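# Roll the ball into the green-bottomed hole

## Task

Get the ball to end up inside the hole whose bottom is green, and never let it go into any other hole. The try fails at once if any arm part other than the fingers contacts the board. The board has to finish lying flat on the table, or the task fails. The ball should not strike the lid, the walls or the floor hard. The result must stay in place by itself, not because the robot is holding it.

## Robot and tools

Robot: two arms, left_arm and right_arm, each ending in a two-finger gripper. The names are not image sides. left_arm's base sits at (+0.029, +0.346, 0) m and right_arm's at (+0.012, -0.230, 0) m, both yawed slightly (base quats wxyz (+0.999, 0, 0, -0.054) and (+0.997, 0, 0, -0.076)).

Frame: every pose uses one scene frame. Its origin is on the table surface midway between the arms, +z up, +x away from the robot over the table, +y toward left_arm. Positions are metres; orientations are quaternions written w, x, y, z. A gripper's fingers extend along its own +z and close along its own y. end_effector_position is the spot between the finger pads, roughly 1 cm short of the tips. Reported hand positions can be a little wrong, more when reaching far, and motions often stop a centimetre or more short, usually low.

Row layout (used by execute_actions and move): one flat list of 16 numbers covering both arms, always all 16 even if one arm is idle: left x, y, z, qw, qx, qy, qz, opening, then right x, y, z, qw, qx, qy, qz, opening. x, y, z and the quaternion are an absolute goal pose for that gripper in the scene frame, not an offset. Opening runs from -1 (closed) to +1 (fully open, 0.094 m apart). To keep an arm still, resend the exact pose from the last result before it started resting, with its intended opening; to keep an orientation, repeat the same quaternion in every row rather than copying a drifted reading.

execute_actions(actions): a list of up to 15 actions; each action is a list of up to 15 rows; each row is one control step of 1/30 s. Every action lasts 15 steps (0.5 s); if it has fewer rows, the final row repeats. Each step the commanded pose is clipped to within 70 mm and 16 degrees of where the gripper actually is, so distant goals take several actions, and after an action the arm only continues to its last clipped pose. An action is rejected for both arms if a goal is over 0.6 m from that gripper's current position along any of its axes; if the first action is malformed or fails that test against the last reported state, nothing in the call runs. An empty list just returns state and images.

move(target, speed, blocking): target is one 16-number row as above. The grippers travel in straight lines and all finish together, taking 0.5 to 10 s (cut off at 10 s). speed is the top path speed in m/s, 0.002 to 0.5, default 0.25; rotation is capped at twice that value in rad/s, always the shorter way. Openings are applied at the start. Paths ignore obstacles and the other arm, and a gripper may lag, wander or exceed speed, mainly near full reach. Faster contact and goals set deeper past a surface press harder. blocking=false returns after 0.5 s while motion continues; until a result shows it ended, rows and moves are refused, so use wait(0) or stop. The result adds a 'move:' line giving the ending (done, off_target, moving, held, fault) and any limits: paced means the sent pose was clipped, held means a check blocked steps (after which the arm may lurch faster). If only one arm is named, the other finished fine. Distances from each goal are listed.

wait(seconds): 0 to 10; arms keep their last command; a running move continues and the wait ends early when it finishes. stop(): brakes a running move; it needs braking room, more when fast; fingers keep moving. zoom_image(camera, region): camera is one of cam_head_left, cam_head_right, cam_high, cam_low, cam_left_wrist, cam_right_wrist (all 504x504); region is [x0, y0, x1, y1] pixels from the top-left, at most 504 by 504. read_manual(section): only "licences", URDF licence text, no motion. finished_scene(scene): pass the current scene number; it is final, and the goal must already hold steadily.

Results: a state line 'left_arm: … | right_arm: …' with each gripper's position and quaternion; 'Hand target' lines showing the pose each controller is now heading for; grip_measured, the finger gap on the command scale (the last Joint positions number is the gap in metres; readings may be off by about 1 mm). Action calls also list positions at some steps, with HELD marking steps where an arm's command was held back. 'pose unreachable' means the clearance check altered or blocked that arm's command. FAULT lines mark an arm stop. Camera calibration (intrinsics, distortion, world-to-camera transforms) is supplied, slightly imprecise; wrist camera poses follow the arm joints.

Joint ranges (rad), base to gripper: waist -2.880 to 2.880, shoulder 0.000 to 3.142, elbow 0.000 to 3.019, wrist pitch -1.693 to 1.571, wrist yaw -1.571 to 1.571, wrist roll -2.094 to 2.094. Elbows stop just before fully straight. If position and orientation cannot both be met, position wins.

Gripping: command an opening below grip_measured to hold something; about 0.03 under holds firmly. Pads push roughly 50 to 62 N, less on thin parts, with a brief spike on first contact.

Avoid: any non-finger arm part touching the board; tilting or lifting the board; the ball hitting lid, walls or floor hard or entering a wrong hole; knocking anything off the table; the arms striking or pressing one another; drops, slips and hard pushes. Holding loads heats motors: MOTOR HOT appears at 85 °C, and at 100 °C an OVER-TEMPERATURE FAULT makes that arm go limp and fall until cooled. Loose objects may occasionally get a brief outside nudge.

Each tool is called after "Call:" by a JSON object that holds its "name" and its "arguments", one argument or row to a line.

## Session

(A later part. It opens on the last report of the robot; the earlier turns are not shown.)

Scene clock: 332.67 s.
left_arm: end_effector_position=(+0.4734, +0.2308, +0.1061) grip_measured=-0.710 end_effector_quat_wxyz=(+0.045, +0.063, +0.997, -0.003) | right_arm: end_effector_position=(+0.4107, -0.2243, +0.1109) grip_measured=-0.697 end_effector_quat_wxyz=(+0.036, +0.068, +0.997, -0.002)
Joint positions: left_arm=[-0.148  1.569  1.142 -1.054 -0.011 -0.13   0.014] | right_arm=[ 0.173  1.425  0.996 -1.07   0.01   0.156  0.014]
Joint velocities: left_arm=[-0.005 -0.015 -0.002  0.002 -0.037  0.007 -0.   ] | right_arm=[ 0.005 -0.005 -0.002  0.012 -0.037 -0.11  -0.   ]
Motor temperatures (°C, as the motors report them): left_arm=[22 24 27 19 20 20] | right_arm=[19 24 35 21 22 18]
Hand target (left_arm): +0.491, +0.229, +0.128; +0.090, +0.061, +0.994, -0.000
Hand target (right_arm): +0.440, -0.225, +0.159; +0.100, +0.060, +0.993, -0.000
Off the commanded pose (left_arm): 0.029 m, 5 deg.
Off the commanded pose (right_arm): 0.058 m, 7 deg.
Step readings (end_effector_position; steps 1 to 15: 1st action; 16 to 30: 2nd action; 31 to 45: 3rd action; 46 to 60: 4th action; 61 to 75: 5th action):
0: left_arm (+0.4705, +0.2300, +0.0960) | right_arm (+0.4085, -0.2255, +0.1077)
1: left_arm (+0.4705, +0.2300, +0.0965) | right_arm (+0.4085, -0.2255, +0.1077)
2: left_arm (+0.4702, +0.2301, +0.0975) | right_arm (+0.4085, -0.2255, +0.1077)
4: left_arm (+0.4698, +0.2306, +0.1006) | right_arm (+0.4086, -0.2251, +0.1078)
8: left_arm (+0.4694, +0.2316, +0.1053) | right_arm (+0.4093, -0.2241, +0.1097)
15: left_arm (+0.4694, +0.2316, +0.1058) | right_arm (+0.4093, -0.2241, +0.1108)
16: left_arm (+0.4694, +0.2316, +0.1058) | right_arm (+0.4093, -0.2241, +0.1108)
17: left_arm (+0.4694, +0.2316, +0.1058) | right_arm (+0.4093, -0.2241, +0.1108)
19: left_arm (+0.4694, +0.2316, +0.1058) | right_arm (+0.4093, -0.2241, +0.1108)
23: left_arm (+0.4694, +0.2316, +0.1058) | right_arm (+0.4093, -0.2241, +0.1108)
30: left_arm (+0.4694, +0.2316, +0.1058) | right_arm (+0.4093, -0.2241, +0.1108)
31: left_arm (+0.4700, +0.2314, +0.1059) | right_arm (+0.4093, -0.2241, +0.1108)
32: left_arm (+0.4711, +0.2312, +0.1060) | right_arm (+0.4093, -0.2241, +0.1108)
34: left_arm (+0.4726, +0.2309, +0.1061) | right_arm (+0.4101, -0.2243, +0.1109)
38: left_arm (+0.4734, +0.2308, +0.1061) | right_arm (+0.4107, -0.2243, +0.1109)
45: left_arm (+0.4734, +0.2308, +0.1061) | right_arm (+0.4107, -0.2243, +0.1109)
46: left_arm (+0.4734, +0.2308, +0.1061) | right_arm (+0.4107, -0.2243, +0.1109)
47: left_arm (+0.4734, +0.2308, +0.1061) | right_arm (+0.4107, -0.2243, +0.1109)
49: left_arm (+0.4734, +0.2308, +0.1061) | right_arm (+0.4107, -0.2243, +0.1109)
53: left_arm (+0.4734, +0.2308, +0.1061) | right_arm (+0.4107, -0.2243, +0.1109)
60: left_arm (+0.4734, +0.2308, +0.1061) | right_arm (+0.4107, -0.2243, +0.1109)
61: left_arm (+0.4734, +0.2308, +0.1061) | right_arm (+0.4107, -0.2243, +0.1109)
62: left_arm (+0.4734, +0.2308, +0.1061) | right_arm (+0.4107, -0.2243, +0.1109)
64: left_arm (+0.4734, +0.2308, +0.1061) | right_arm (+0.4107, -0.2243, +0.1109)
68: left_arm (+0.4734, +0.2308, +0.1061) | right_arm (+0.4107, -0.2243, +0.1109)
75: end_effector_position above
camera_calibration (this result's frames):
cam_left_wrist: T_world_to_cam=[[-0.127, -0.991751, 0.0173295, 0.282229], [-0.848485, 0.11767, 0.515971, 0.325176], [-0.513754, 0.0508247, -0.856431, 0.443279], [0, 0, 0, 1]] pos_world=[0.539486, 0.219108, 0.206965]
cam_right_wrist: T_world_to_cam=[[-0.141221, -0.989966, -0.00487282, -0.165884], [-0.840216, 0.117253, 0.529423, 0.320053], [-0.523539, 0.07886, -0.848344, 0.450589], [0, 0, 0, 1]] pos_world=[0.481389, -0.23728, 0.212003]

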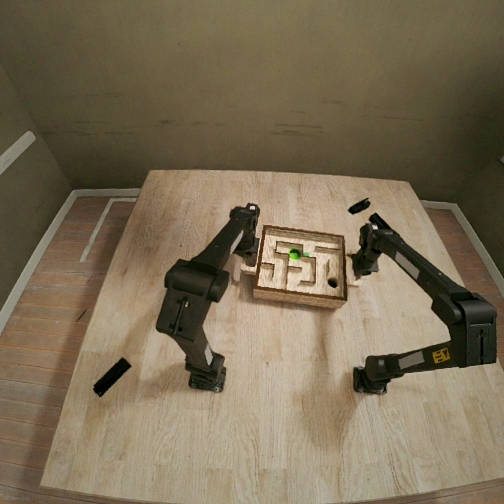

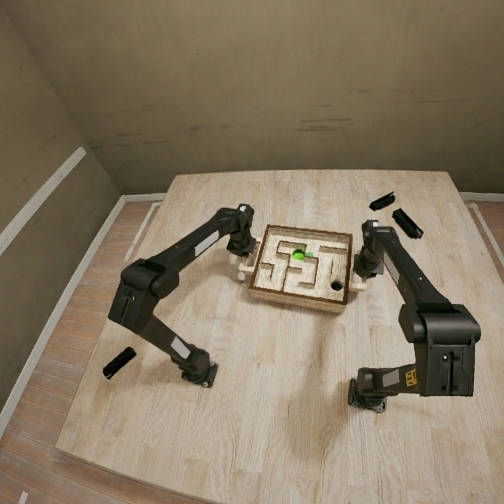

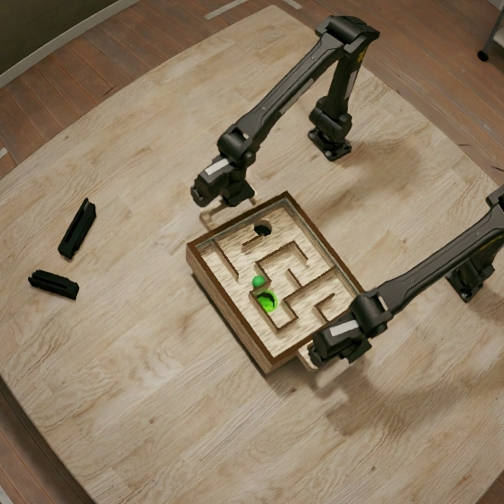

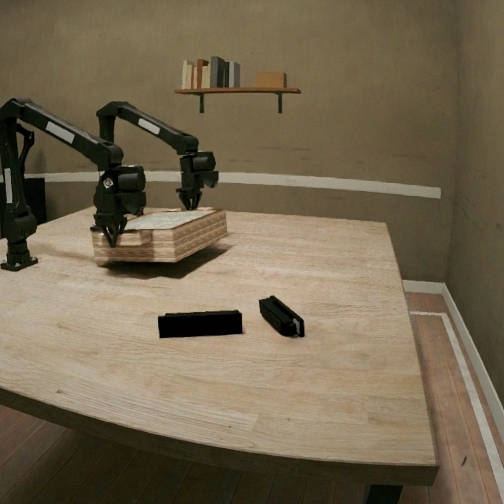

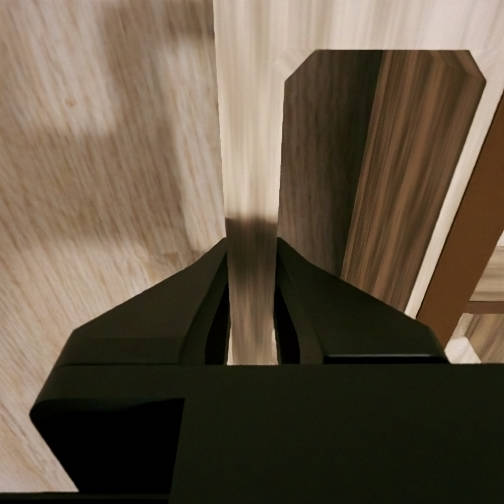

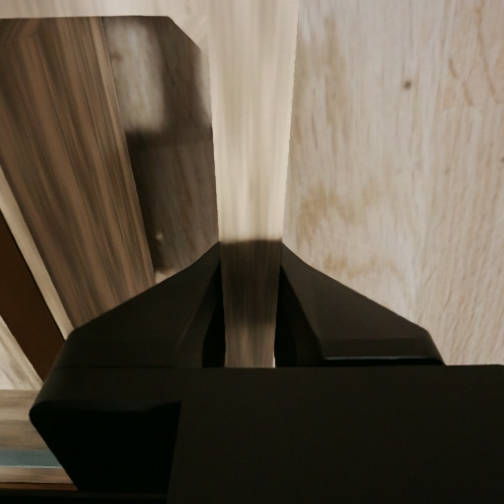

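Call:
{"name": "execute_actions", "arguments": {
  "actions": [
    [[0.492,0.229,0.168,0.09,0.061,0.994,0,-0.8,0.435,-0.225,0.15,0.10,0.061,0.993,0,-0.8]],
    [[0.492,0.229,0.168,0.09,0.061,0.994,0,-0.8,0.435,-0.225,0.15,0.10,0.061,0.993,0,-0.8]],
    [[0.492,0.229,0.108,0.09,0.061,0.994,0,-0.8,0.435,-0.225,0.165,0.10,0.061,0.993,0,-0.8]],
    [[0.492,0.229,0.108,0.09,0.061,0.994,0,-0.8,0.435,-0.225,0.165,0.10,0.061,0.993,0,-0.8]],
    [[0.492,0.229,0.108,0.09,0.061,0.994,0,-0.8,0.435,-0.225,0.165,0.10,0.061,0.993,0,-0.8]]
  ]
}}

Scene clock: 342.00 s.
left_arm: end_effector_position=(+0.4753, +0.2294, +0.0962) grip_measured=-0.710 end_effector_quat_wxyz=(+0.057, +0.063, +0.996, -0.008) | right_arm: end_effector_position=(+0.4115, -0.2256, +0.1156) grip_measured=-0.697 end_effector_quat_wxyz=(+0.044, +0.068, +0.997, -0.007)
Joint positions: left_arm=[-0.148  1.571  1.114 -0.998 -0.006 -0.129  0.014] | right_arm=[ 0.175  1.413  0.996 -1.067  0.023  0.159  0.014]
Joint velocities: left_arm=[-0.005 -0.005 -0.002  0.012 -0.037  0.037  0.001] | right_arm=[-0.005 -0.005 -0.017  0.002  0.007  0.081 -0.001]
Motor temperatures (°C, as the motors report them): left_arm=[22 24 27 19 20 20] | right_arm=[19 24 35 21 22 18]
Hand target (left_arm): +0.492, +0.229, +0.108; +0.090, +0.061, +0.994, -0.000
Hand target (right_arm): +0.431, -0.225, +0.165; +0.100, +0.060, +0.993, -0.000
Off the commanded pose (left_arm): 0.020 m, 4 deg.
Off the commanded pose (right_arm): 0.055 m, 7 deg.
Step readings (end_effector_position; steps 1 to 15: 1st action; 16 to 30: 2nd action; 31 to 45: 3rd action; 46 to 60: 4th action; 61 to 75: 5th action):
0: left_arm (+0.4734, +0.2308, +0.1061) | right_arm (+0.4107, -0.2243, +0.1109)
1: left_arm (+0.4719, +0.2312, +0.1064) | right_arm (+0.4114, -0.2243, +0.1111)
2: left_arm (+0.4693, +0.2319, +0.1069) | right_arm (+0.4121, -0.2242, +0.1112)
4: left_arm (+0.4659, +0.2332, +0.1096) | right_arm (+0.4121, -0.2234, +0.1112)
8: left_arm (+0.4643, +0.2345, +0.1144) | right_arm (+0.4121, -0.2221, +0.1116)
15: left_arm (+0.4642, +0.2347, +0.1151) | right_arm (+0.4121, -0.2218, +0.1119)
16: left_arm (+0.4642, +0.2347, +0.1151) | right_arm (+0.4121, -0.2218, +0.1119)
17: left_arm (+0.4642, +0.2347, +0.1151) | right_arm (+0.4121, -0.2218, +0.1119)
19: left_arm (+0.4642, +0.2347, +0.1151) | right_arm (+0.4121, -0.2218, +0.1119)
23: left_arm (+0.4642, +0.2347, +0.1151) | right_arm (+0.4121, -0.2218, +0.1119)
30: left_arm (+0.4642, +0.2347, +0.1151) | right_arm (+0.4121, -0.2218, +0.1119)
31: left_arm (+0.4660, +0.2343, +0.1135) | right_arm (+0.4117, -0.2219, +0.1120)
32: left_arm (+0.4696, +0.2333, +0.1111) | right_arm (+0.4114, -0.2222, +0.1126)
34: left_arm (+0.4736, +0.2313, +0.1040) | right_arm (+0.4115, -0.2241, +0.1144)
38: left_arm (+0.4746, +0.2296, +0.0961) | right_arm (+0.4115, -0.2255, +0.1156)
45: left_arm (+0.4752, +0.2295, +0.0962) | right_arm (+0.4115, -0.2256, +0.1156)
46: left_arm (+0.4753, +0.2294, +0.0962) | right_arm (+0.4115, -0.2256, +0.1156)
47: left_arm (+0.4753, +0.2294, +0.0962) | right_arm (+0.4115, -0.2256, +0.1156)
49: left_arm (+0.4753, +0.2294, +0.0962) | right_arm (+0.4115, -0.2256, +0.1156)
53: left_arm (+0.4753, +0.2294, +0.0962) | right_arm (+0.4115, -0.2256, +0.1156)
60: left_arm (+0.4753, +0.2294, +0.0962) | right_arm (+0.4115, -0.2256, +0.1156)
61: left_arm (+0.4753, +0.2294, +0.0962) | right_arm (+0.4115, -0.2256, +0.1156)
62: left_arm (+0.4753, +0.2294, +0.0962) | right_arm (+0.4115, -0.2256, +0.1156)
64: left_arm (+0.4753, +0.2294, +0.0962) | right_arm (+0.4115, -0.2256, +0.1156)
68: left_arm (+0.4753, +0.2294, +0.0962) | right_arm (+0.4115, -0.2256, +0.1156)
75: end_effector_position above
camera_calibration (this result's frames):
cam_left_wrist: T_world_to_cam=[[-0.128758, -0.991351, 0.0254001, 0.281242], [-0.860201, 0.124396, 0.49455, 0.338161], [-0.493432, 0.0418283, -0.868778, 0.429419], [0, 0, 0, 1]] pos_world=[0.538988, 0.218782, 0.198688]
cam_right_wrist: T_world_to_cam=[[-0.142235, -0.989819, 0.005331, -0.167761], [-0.847829, 0.124608, 0.515421, 0.324811], [-0.510838, 0.0687913, -0.85692, 0.448583], [0, 0, 0, 1]] pos_world=[0.480676, -0.237386, 0.217879]

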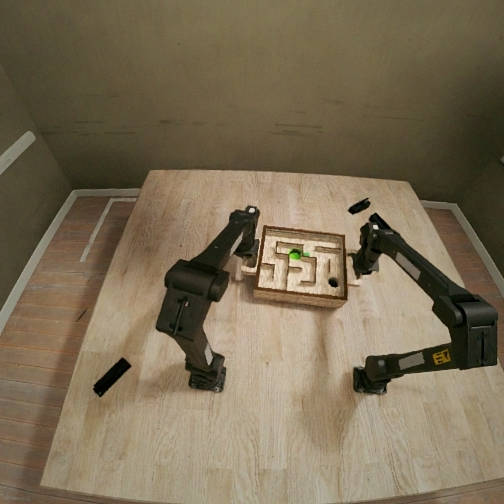

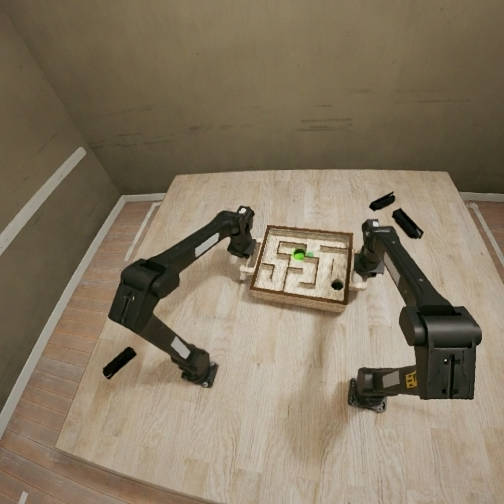

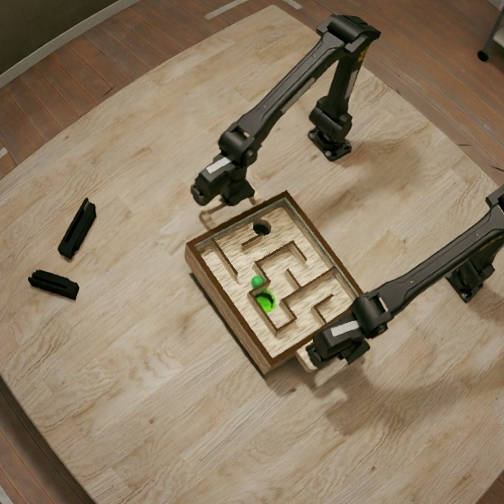

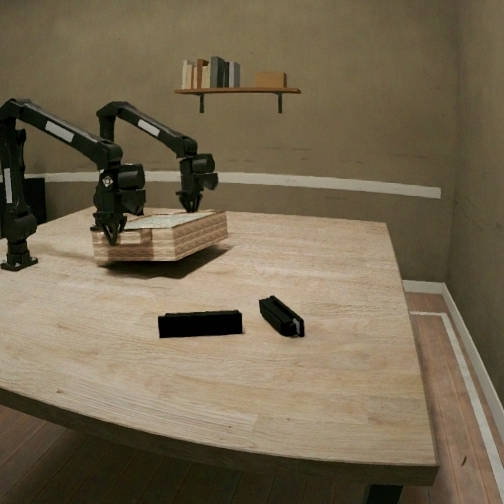

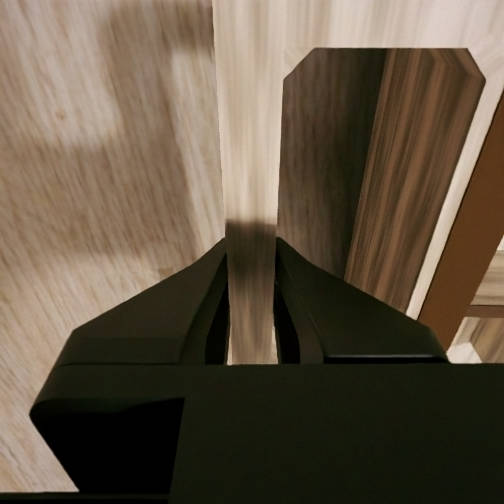

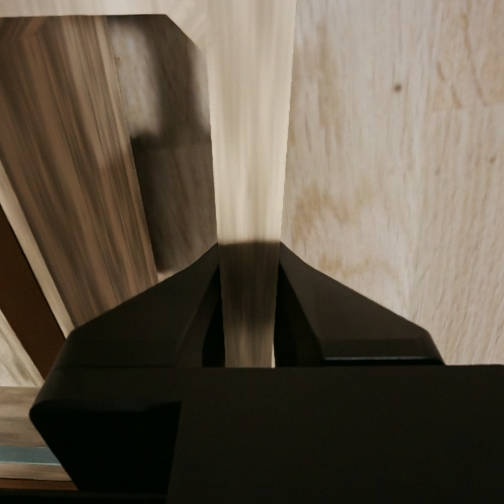

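Call:
{"name": "execute_actions", "arguments": {
  "actions": [
    [[0.485,0.229,0.16,0.09,0.061,0.994,0,-0.8,0.43,-0.225,0.14,0.10,0.061,0.993,0,-0.8]],
    [[0.48,0.229,0.178,0.09,0.061,0.994,0,-0.8,0.43,-0.225,0.14,0.10,0.061,0.993,0,-0.8]],
    [[0.48,0.229,0.178,0.09,0.061,0.994,0,-0.8,0.43,-0.225,0.14,0.10,0.061,0.993,0,-0.8]],
    [[0.488,0.229,0.108,0.09,0.061,0.994,0,-0.8,0.435,-0.225,0.165,0.10,0.061,0.993,0,-0.8]],
    [[0.488,0.229,0.108,0.09,0.061,0.994,0,-0.8,0.435,-0.225,0.165,0.10,0.061,0.993,0,-0.8]],
    [[0.488,0.229,0.108,0.09,0.061,0.994,0,-0.8,0.435,-0.225,0.165,0.10,0.061,0.993,0,-0.8]]
  ]
}}

Scene clock: 353.90 s.
left_arm: end_effector_position=(+0.4702, +0.2291, +0.0931) grip_measured=-0.709 end_effector_quat_wxyz=(+0.054, +0.064, +0.996, -0.007) | right_arm: end_effector_position=(+0.4052, -0.2256, +0.1123) grip_measured=-0.697 end_effector_quat_wxyz=(+0.040, +0.069, +0.997, -0.008)
Joint positions: left_arm=[-0.151  1.567  1.101 -0.996 -0.007 -0.13   0.014] | right_arm=[ 0.176  1.405  0.978 -1.066  0.024  0.162  0.014]
Joint velocities: left_arm=[-0.005  0.005 -0.002 -0.012  0.037 -0.037 -0.   ] | right_arm=[-0.005 -0.005 -0.022  0.002 -0.051  0.037 -0.   ]
Motor temperatures (°C, as the motors report them): left_arm=[22 23 27 19 20 20] | right_arm=[19 24 35 21 22 18]
Hand target (left_arm): +0.488, +0.229, +0.108; +0.090, +0.061, +0.994, -0.000
Hand target (right_arm): +0.430, -0.225, +0.165; +0.100, +0.060, +0.993, -0.001
Off the commanded pose (left_arm): 0.023 m, 4 deg.
Off the commanded pose (right_arm): 0.061 m, 7 deg.
Step readings (end_effector_position; steps 1 to 15: 1st action; 16 to 30: 2nd action; 31 to 45: 3rd action; 46 to 60: 4th action; 61 to 75: 5th action; 76 to 90: 6th action):
0: left_arm (+0.4753, +0.2294, +0.0962) | right_arm (+0.4115, -0.2256, +0.1156)
1: left_arm (+0.4733, +0.2299, +0.0971) | right_arm (+0.4121, -0.2256, +0.1149)
2: left_arm (+0.4693, +0.2309, +0.0987) | right_arm (+0.4132, -0.2255, +0.1139)
4: left_arm (+0.4638, +0.2331, +0.1043) | right_arm (+0.4108, -0.2236, +0.1107)
8: left_arm (+0.4592, +0.2353, +0.1119) | right_arm (+0.4086, -0.2215, +0.1086)
15: left_arm (+0.4590, +0.2355, +0.1120) | right_arm (+0.4095, -0.2212, +0.1087)
16: left_arm (+0.4582, +0.2357, +0.1124) | right_arm (+0.4095, -0.2212, +0.1087)
17: left_arm (+0.4567, +0.2360, +0.1132) | right_arm (+0.4095, -0.2212, +0.1087)
19: left_arm (+0.4542, +0.2365, +0.1159) | right_arm (+0.4095, -0.2207, +0.1087)
23: left_arm (+0.4535, +0.2376, +0.1203) | right_arm (+0.4095, -0.2195, +0.1087)
30: left_arm (+0.4533, +0.2377, +0.1205) | right_arm (+0.4095, -0.2194, +0.1087)
31: left_arm (+0.4533, +0.2377, +0.1205) | right_arm (+0.4095, -0.2194, +0.1087)
32: left_arm (+0.4533, +0.2377, +0.1205) | right_arm (+0.4095, -0.2194, +0.1087)
34: left_arm (+0.4533, +0.2377, +0.1205) | right_arm (+0.4095, -0.2194, +0.1087)
38: left_arm (+0.4533, +0.2377, +0.1205) | right_arm (+0.4095, -0.2194, +0.1087)
45: left_arm (+0.4533, +0.2377, +0.1205) | right_arm (+0.4095, -0.2194, +0.1087)
46: left_arm (+0.4555, +0.2372, +0.1183) | right_arm (+0.4085, -0.2195, +0.1088)
47: left_arm (+0.4606, +0.2358, +0.1156) | right_arm (+0.4071, -0.2200, +0.1095)
49: left_arm (+0.4667, +0.2327, +0.1063) | right_arm (+0.4072, -0.2227, +0.1118)
53: left_arm (+0.4699, +0.2294, +0.0937) | right_arm (+0.4058, -0.2255, +0.1124)
60: left_arm (+0.4702, +0.2291, +0.0931) | right_arm (+0.4052, -0.2256, +0.1123)
61: left_arm (+0.4702, +0.2291, +0.0931) | right_arm (+0.4052, -0.2256, +0.1123)
62: left_arm (+0.4702, +0.2291, +0.0931) | right_arm (+0.4052, -0.2256, +0.1123)
64: left_arm (+0.4702, +0.2291, +0.0931) | right_arm (+0.4052, -0.2256, +0.1123)
68: left_arm (+0.4702, +0.2291, +0.0931) | right_arm (+0.4052, -0.2256, +0.1123)
75: left_arm (+0.4702, +0.2291, +0.0931) | right_arm (+0.4052, -0.2256, +0.1123)
76: left_arm (+0.4702, +0.2291, +0.0931) | right_arm (+0.4052, -0.2256, +0.1123)
77: left_arm (+0.4702, +0.2291, +0.0931) | right_arm (+0.4052, -0.2256, +0.1123)
79: left_arm (+0.4702, +0.2291, +0.0931) | right_arm (+0.4052, -0.2256, +0.1123)
83: left_arm (+0.4702, +0.2291, +0.0931) | right_arm (+0.4052, -0.2256, +0.1123)
90: end_effector_position above
camera_calibration (this result's frames):
cam_left_wrist: T_world_to_cam=[[-0.130784, -0.991123, 0.0238949, 0.281369], [-0.856517, 0.125094, 0.50073, 0.33293], [-0.499274, 0.0450208, -0.865274, 0.425975], [0, 0, 0, 1]] pos_world=[0.534637, 0.218046, 0.195154]
cam_right_wrist: T_world_to_cam=[[-0.144881, -0.989424, 0.00705881, -0.167662], [-0.843578, 0.127247, 0.521713, 0.319263], [-0.517093, 0.0696317, -0.853092, 0.444793], [0, 0, 0, 1]] pos_world=[0.475032, -0.237486, 0.214069]

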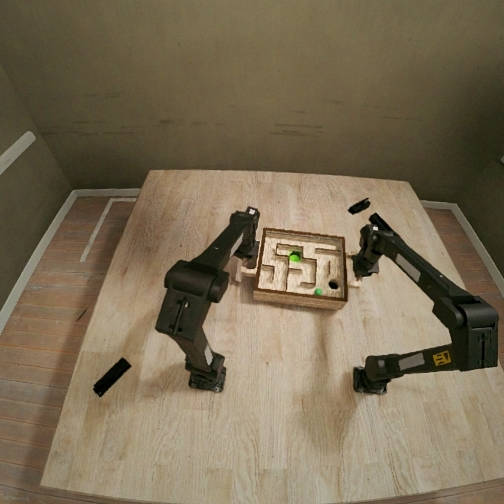

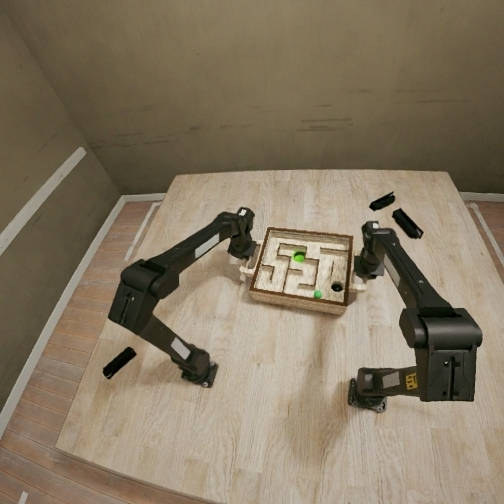

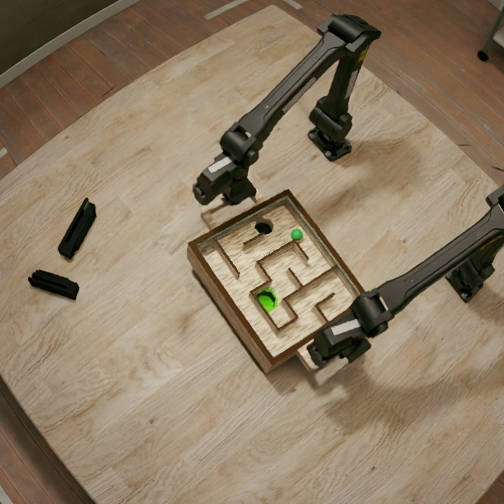

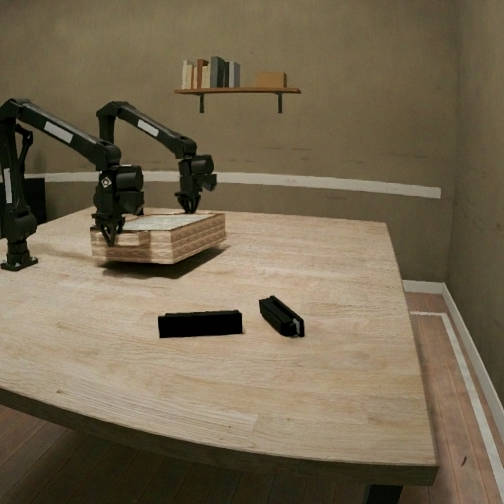

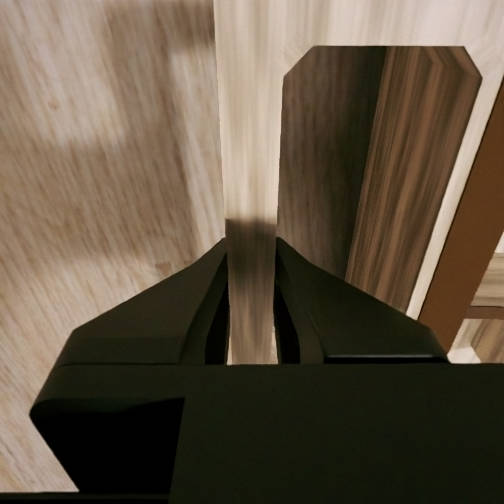

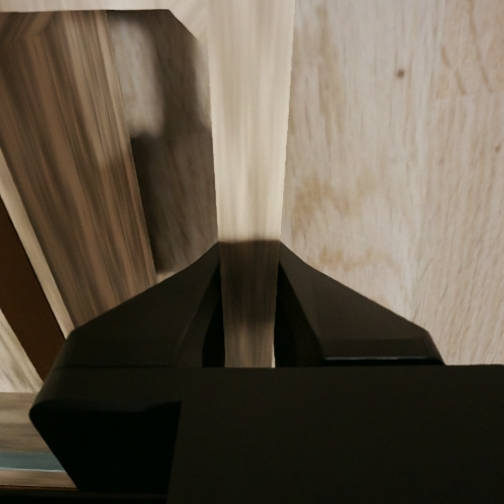

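Passed it.

Call:
{"name": "wait", "arguments": {
  "seconds": 2
}}

Call:
{"name": "zoom_image", "arguments": {
  "camera": "cam_high",
  "region": [170,180,370,380]
}}

Scene clock: 358.20 s.
left_arm: end_effector_position=(+0.4702, +0.2291, +0.0931) grip_measured=-0.709 end_effector_quat_wxyz=(+0.054, +0.064, +0.996, -0.007) | right_arm: end_effector_position=(+0.4052, -0.2256, +0.1123) grip_measured=-0.697 end_effector_quat_wxyz=(+0.040, +0.069, +0.997, -0.008)
Joint positions: left_arm=[-0.151  1.567  1.101 -0.996 -0.007 -0.13   0.014] | right_arm=[ 0.176  1.405  0.978 -1.066  0.024  0.162  0.014]
Joint velocities: left_arm=[-0.015 -0.005 -0.012  0.002  0.022 -0.051 -0.   ] | right_arm=[ 0.005 -0.005 -0.007  0.002  0.007  0.037 -0.   ]
Motor temperatures (°C, as the motors report them): left_arm=[22 23 27 19 20 20] | right_arm=[19 24 35 21 22 18]
Hand target (left_arm): +0.488, +0.229, +0.108; +0.090, +0.061, +0.994, -0.000
Hand target (right_arm): +0.430, -0.225, +0.165; +0.100, +0.060, +0.993, -0.001
Off the commanded pose (left_arm): 0.023 m, 4 deg.
Off the commanded pose (right_arm): 0.061 m, 7 deg.
wait: 2.00 s; at rest from the start
camera_calibration (this result's frames):
cam_left_wrist: T_world_to_cam=[[-0.130784, -0.991123, 0.0238949, 0.281369], [-0.856517, 0.125094, 0.50073, 0.33293], [-0.499274, 0.0450208, -0.865274, 0.425975], [0, 0, 0, 1]] pos_world=[0.534637, 0.218046, 0.195154]
cam_right_wrist: T_world_to_cam=[[-0.144881, -0.989424, 0.00705881, -0.167662], [-0.843578, 0.127247, 0.521713, 0.319263], [-0.517093, 0.0696317, -0.853092, 0.444793], [0, 0, 0, 1]] pos_world=[0.475032, -0.237486, 0.214069]

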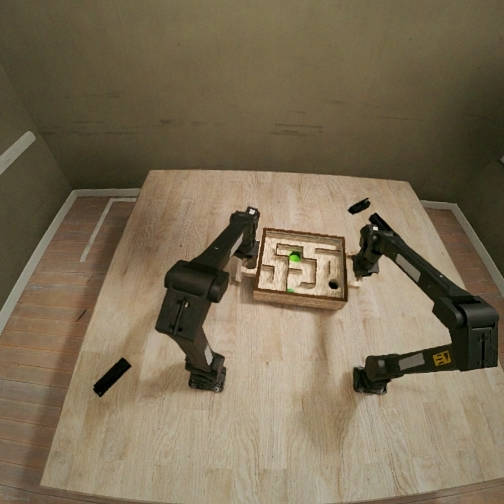

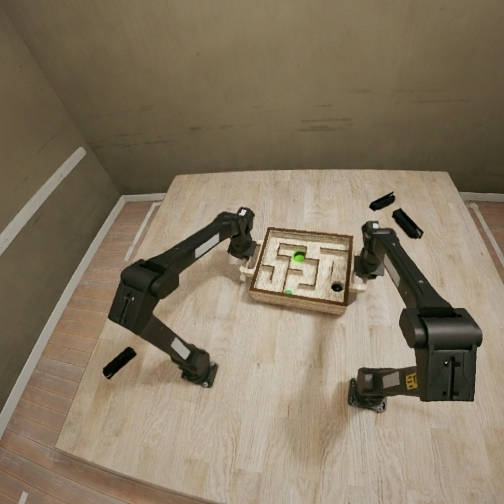

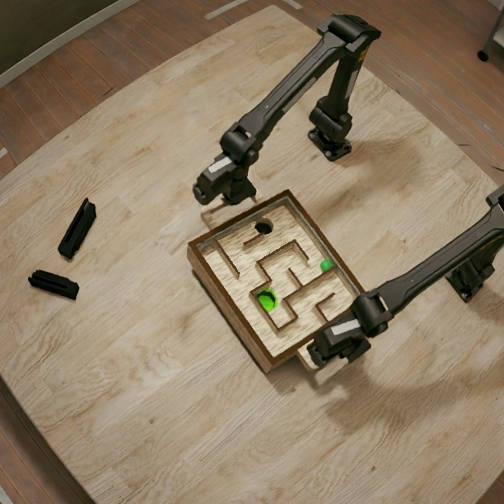

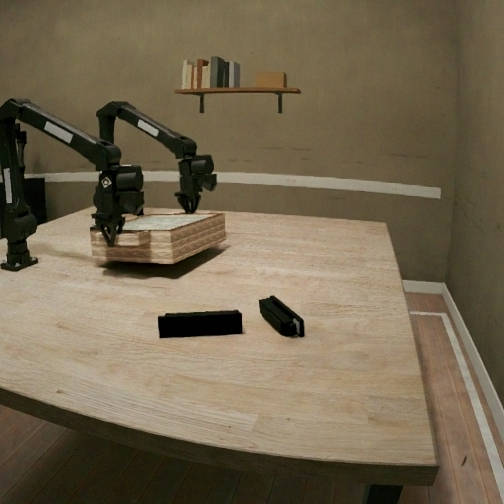

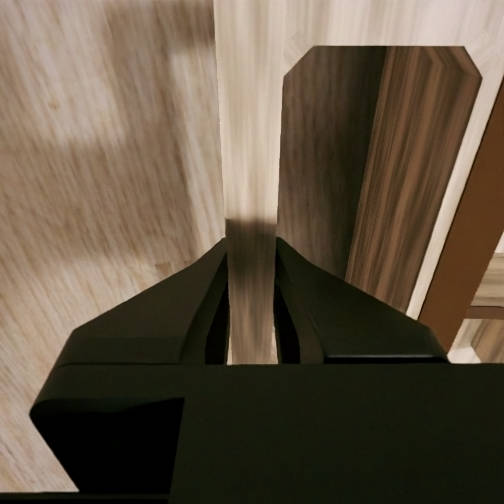

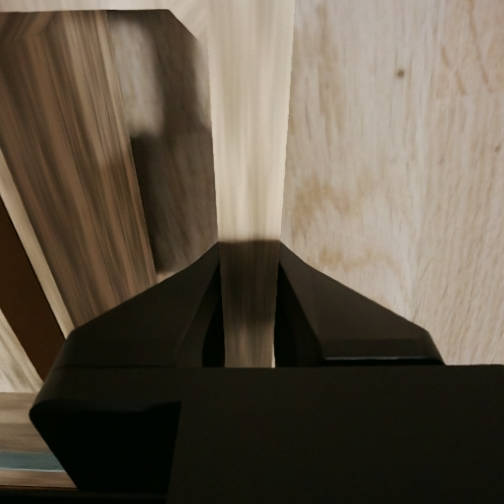

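Region (170, 180, 370, 380) of cam_high's 504x504 image, scaled by 2.520, with more detail than that image has.

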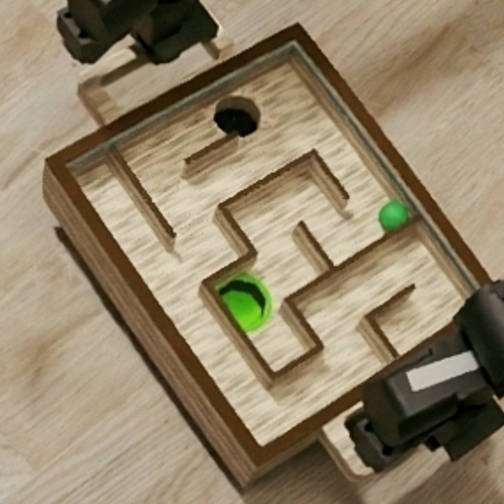

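Call:
{"name": "move", "arguments": {
  "target": [0.495,0.229,0.125,0.03,0.061,0.997,0,-0.8,0.435,-0.225,0.165,0.04,0.061,0.997,0,-0.8],
  "speed": 0.02
}}

Scene clock: 365.50 s.
left_arm: end_effector_position=(+0.4664, +0.2276, +0.1018) grip_measured=-0.709 end_effector_quat_wxyz=(+0.001, +0.067, +0.998, -0.008) | right_arm: end_effector_position=(+0.3988, -0.2264, +0.1255) grip_measured=-0.697 end_effector_quat_wxyz=(-0.007, +0.074, +0.997, -0.010)
Joint positions: left_arm=[-0.148  1.609  1.181 -1.138  0.015 -0.123  0.014] | right_arm=[ 0.172  1.432  1.046 -1.2    0.018  0.167  0.014]
Joint velocities: left_arm=[-0.024  0.005 -0.022 -0.017 -0.007 -0.037 -0.   ] | right_arm=[-0.015  0.005 -0.002 -0.022  0.007 -0.051 -0.   ]
Motor temperatures (°C, as the motors report them): left_arm=[22 23 27 19 20 20] | right_arm=[19 24 35 21 22 18]
Hand target (left_arm): +0.494, +0.229, +0.125; +0.031, +0.060, +0.998, -0.000
Hand target (right_arm): +0.430, -0.225, +0.166; +0.041, +0.061, +0.997, -0.001
Off the commanded pose (left_arm): 0.037 m, 4 deg.
Off the commanded pose (right_arm): 0.054 m, 6 deg.
move: off_target (left_arm, right_arm)
camera_calibration (this result's frames):
cam_left_wrist: T_world_to_cam=[[-0.13357, -0.99051, 0.0323935, 0.279484], [-0.798069, 0.126884, 0.589055, 0.288876], [-0.587575, 0.052828, -0.807444, 0.465105], [0, 0, 0, 1]] pos_world=[0.541157, 0.215607, 0.196329]
cam_right_wrist: T_world_to_cam=[[-0.152991, -0.988077, 0.0172221, -0.167202], [-0.789745, 0.132721, 0.598906, 0.277178], [-0.594051, 0.0780262, -0.800634, 0.478795], [0, 0, 0, 1]] pos_world=[0.477748, -0.239354, 0.220215]

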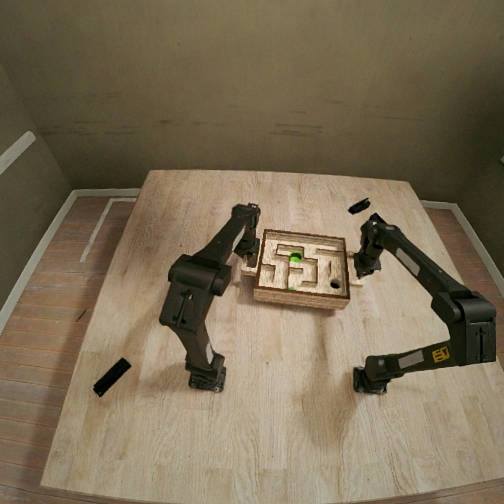

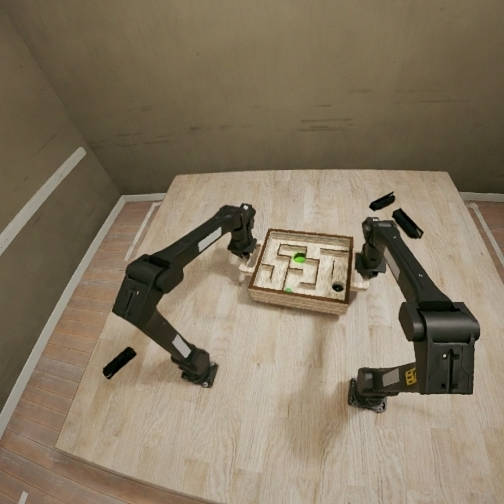

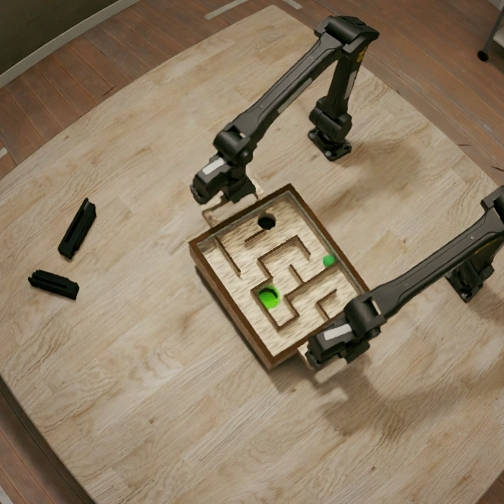

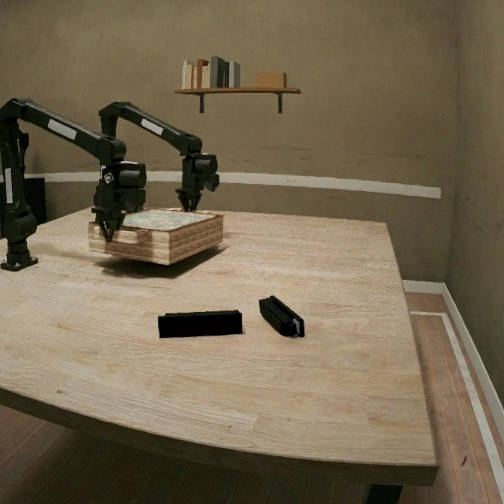

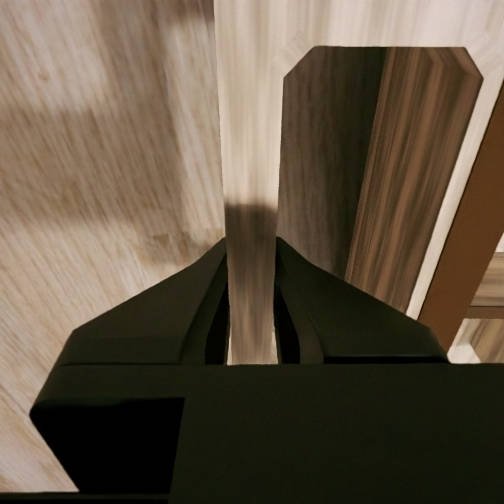

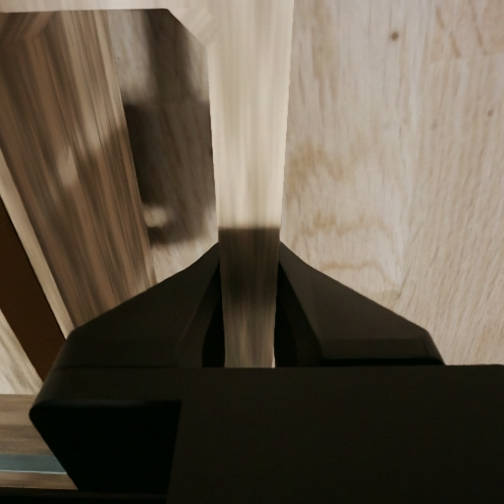

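More +v, and less extreme u.

Call:
{"name": "move", "arguments": {
  "target": [0.49,0.229,0.14,0.005,0.061,0.998,0,-0.8,0.425,-0.225,0.165,0.01,0.061,0.998,0,-0.8],
  "speed": 0.02
}}

Call:
{"name": "wait", "arguments": {
  "seconds": 2
}}

Scene clock: 370.67 s.
left_arm: end_effector_position=(+0.4617, +0.2288, +0.1133) grip_measured=-0.709 end_effector_quat_wxyz=(-0.027, +0.068, +0.997, -0.004) | right_arm: end_effector_position=(+0.3926, -0.2251, +0.1297) grip_measured=-0.697 end_effector_quat_wxyz=(-0.032, +0.074, +0.997, -0.006)
Joint positions: left_arm=[-0.148  1.619  1.224 -1.228  0.018 -0.119  0.014] | right_arm=[ 0.17   1.443  1.069 -1.26   0.006  0.167  0.014]
Joint velocities: left_arm=[ 0.005 -0.005 -0.002 -0.002  0.022 -0.007 -0.   ] | right_arm=[ 0.005  0.005 -0.007 -0.022 -0.037 -0.007  0.   ]
Motor temperatures (°C, as the motors report them): left_arm=[22 23 28 19 20 20] | right_arm=[19 24 36 21 22 18]
Hand target (left_arm): +0.489, +0.229, +0.140; +0.006, +0.061, +0.998, -0.000
Hand target (right_arm): +0.421, -0.225, +0.166; +0.011, +0.061, +0.998, -0.001
Off the commanded pose (left_arm): 0.039 m, 4 deg.
Off the commanded pose (right_arm): 0.048 m, 5 deg.
move: off_target (left_arm, right_arm)
camera_calibration (this result's frames):
cam_left_wrist: T_world_to_cam=[[-0.134907, -0.990461, 0.0280452, 0.280757], [-0.76467, 0.122069, 0.632755, 0.258829], [-0.630143, 0.0639175, -0.773844, 0.484902], [0, 0, 0, 1]] pos_world=[0.541352, 0.21549, 0.203589]
cam_right_wrist: T_world_to_cam=[[-0.154163, -0.98794, 0.014426, -0.16611], [-0.758906, 0.127747, 0.638547, 0.251273], [-0.632689, 0.0874923, -0.769447, 0.491653], [0, 0, 0, 1]] pos_world=[0.476148, -0.239222, 0.220248]

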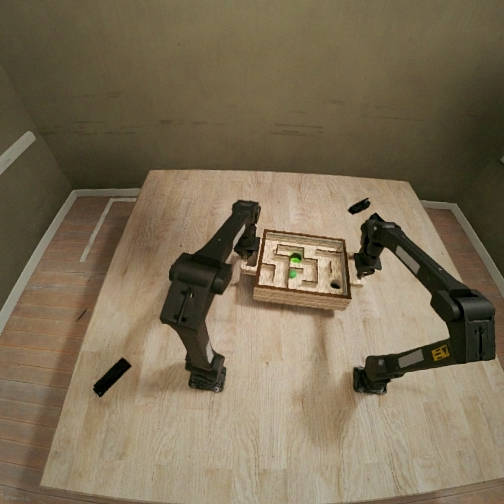

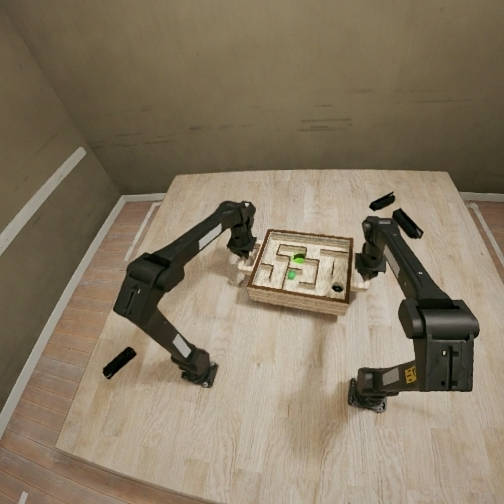

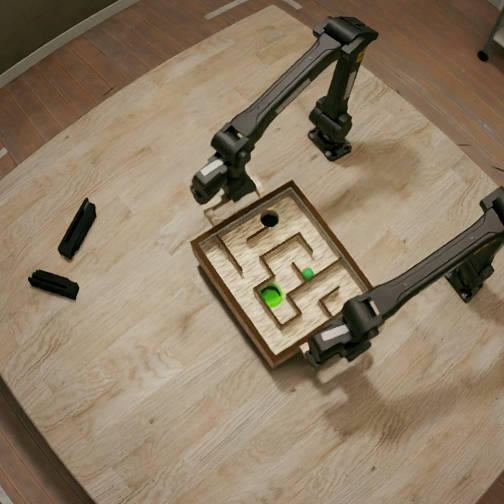

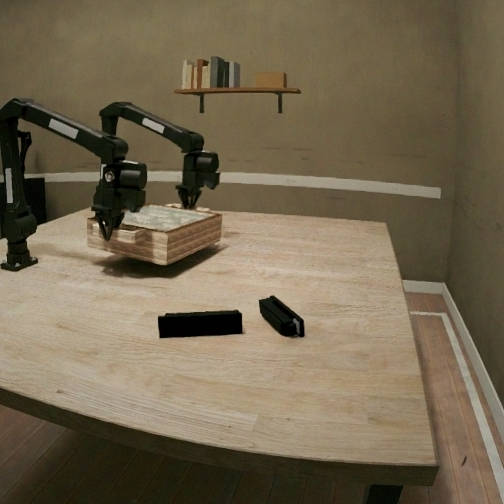

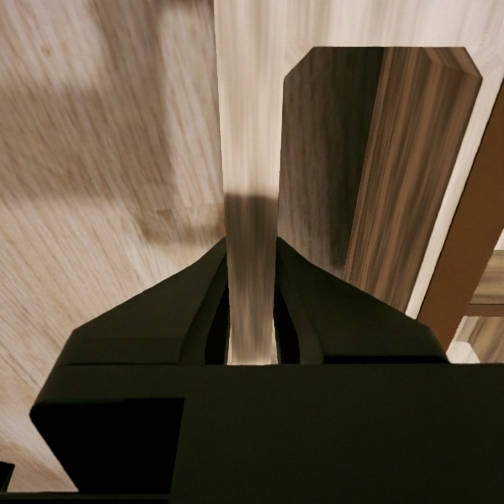

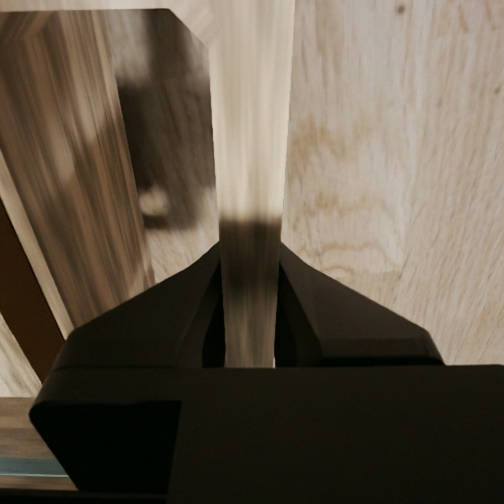

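Scene clock: 372.67 s.
left_arm: end_effector_position=(+0.4617, +0.2288, +0.1132) grip_measured=-0.709 end_effector_quat_wxyz=(-0.027, +0.068, +0.997, -0.004) | right_arm: end_effector_position=(+0.3926, -0.2251, +0.1297) grip_measured=-0.697 end_effector_quat_wxyz=(-0.032, +0.074, +0.997, -0.006)
Joint positions: left_arm=[-0.148  1.619  1.224 -1.228  0.018 -0.119  0.014] | right_arm=[ 0.17   1.443  1.069 -1.26   0.006  0.167  0.014]
Joint velocities: left_arm=[ 0.005 -0.005  0.012 -0.002  0.037 -0.037  0.001] | right_arm=[ 0.005 -0.024 -0.007 -0.017 -0.066  0.007  0.   ]
Motor temperatures (°C, as the motors report them): left_arm=[22 23 28 19 20 20] | right_arm=[19 24 36 21 22 18]
Hand target (left_arm): +0.489, +0.229, +0.140; +0.006, +0.061, +0.998, -0.000
Hand target (right_arm): +0.421, -0.225, +0.166; +0.011, +0.061, +0.998, -0.001
Off the commanded pose (left_arm): 0.039 m, 4 deg.
Off the commanded pose (right_arm): 0.048 m, 5 deg.
wait: 2.00 s; at rest by 0.17 s
camera_calibration (this result's frames):
cam_left_wrist: T_world_to_cam=[[-0.134896, -0.990464, 0.0279993, 0.280763], [-0.764436, 0.122008, 0.633049, 0.2588], [-0.630429, 0.0639922, -0.773605, 0.48486], [0, 0, 0, 1]] pos_world=[0.541379, 0.215483, 0.203396]
cam_right_wrist: T_world_to_cam=[[-0.153787, -0.987999, 0.0144023, -0.166268], [-0.758953, 0.127443, 0.638553, 0.251222], [-0.632725, 0.0872702, -0.769443, 0.491617], [0, 0, 0, 1]] pos_world=[0.476154, -0.239193, 0.220247]

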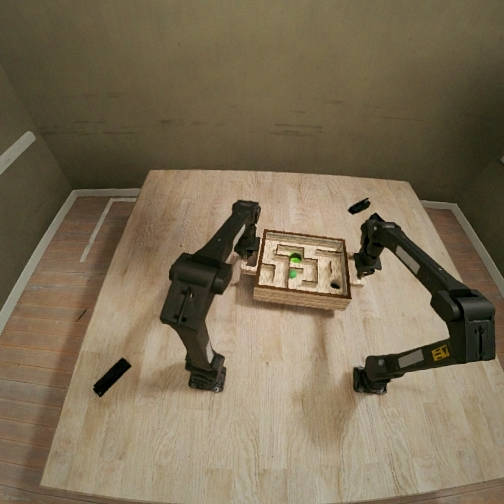

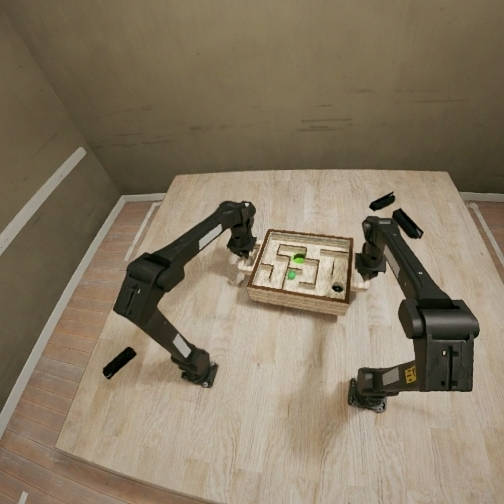

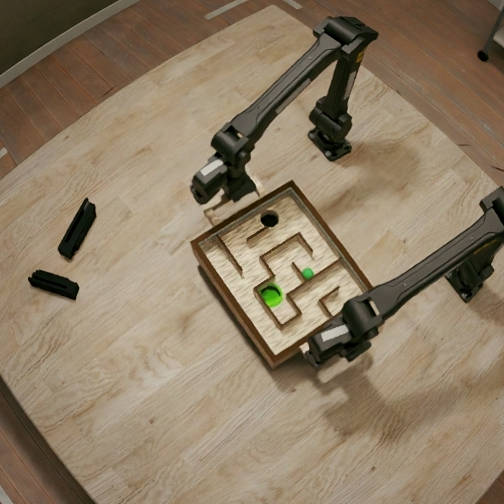

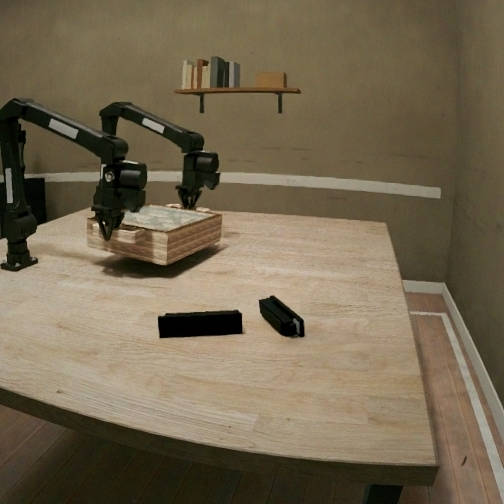

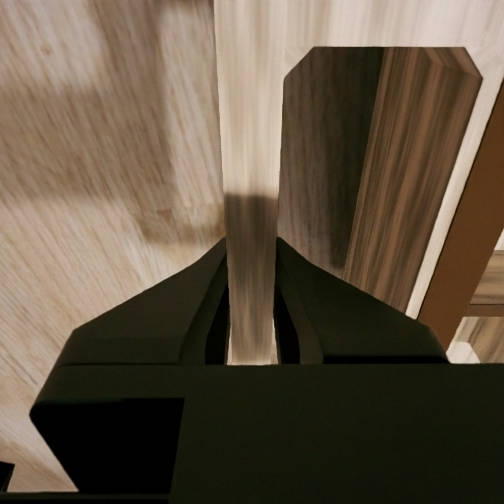

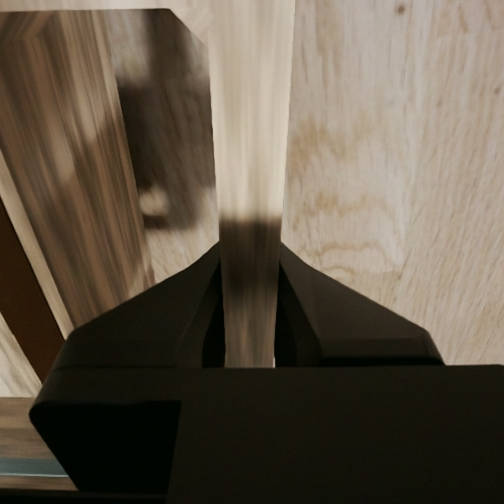

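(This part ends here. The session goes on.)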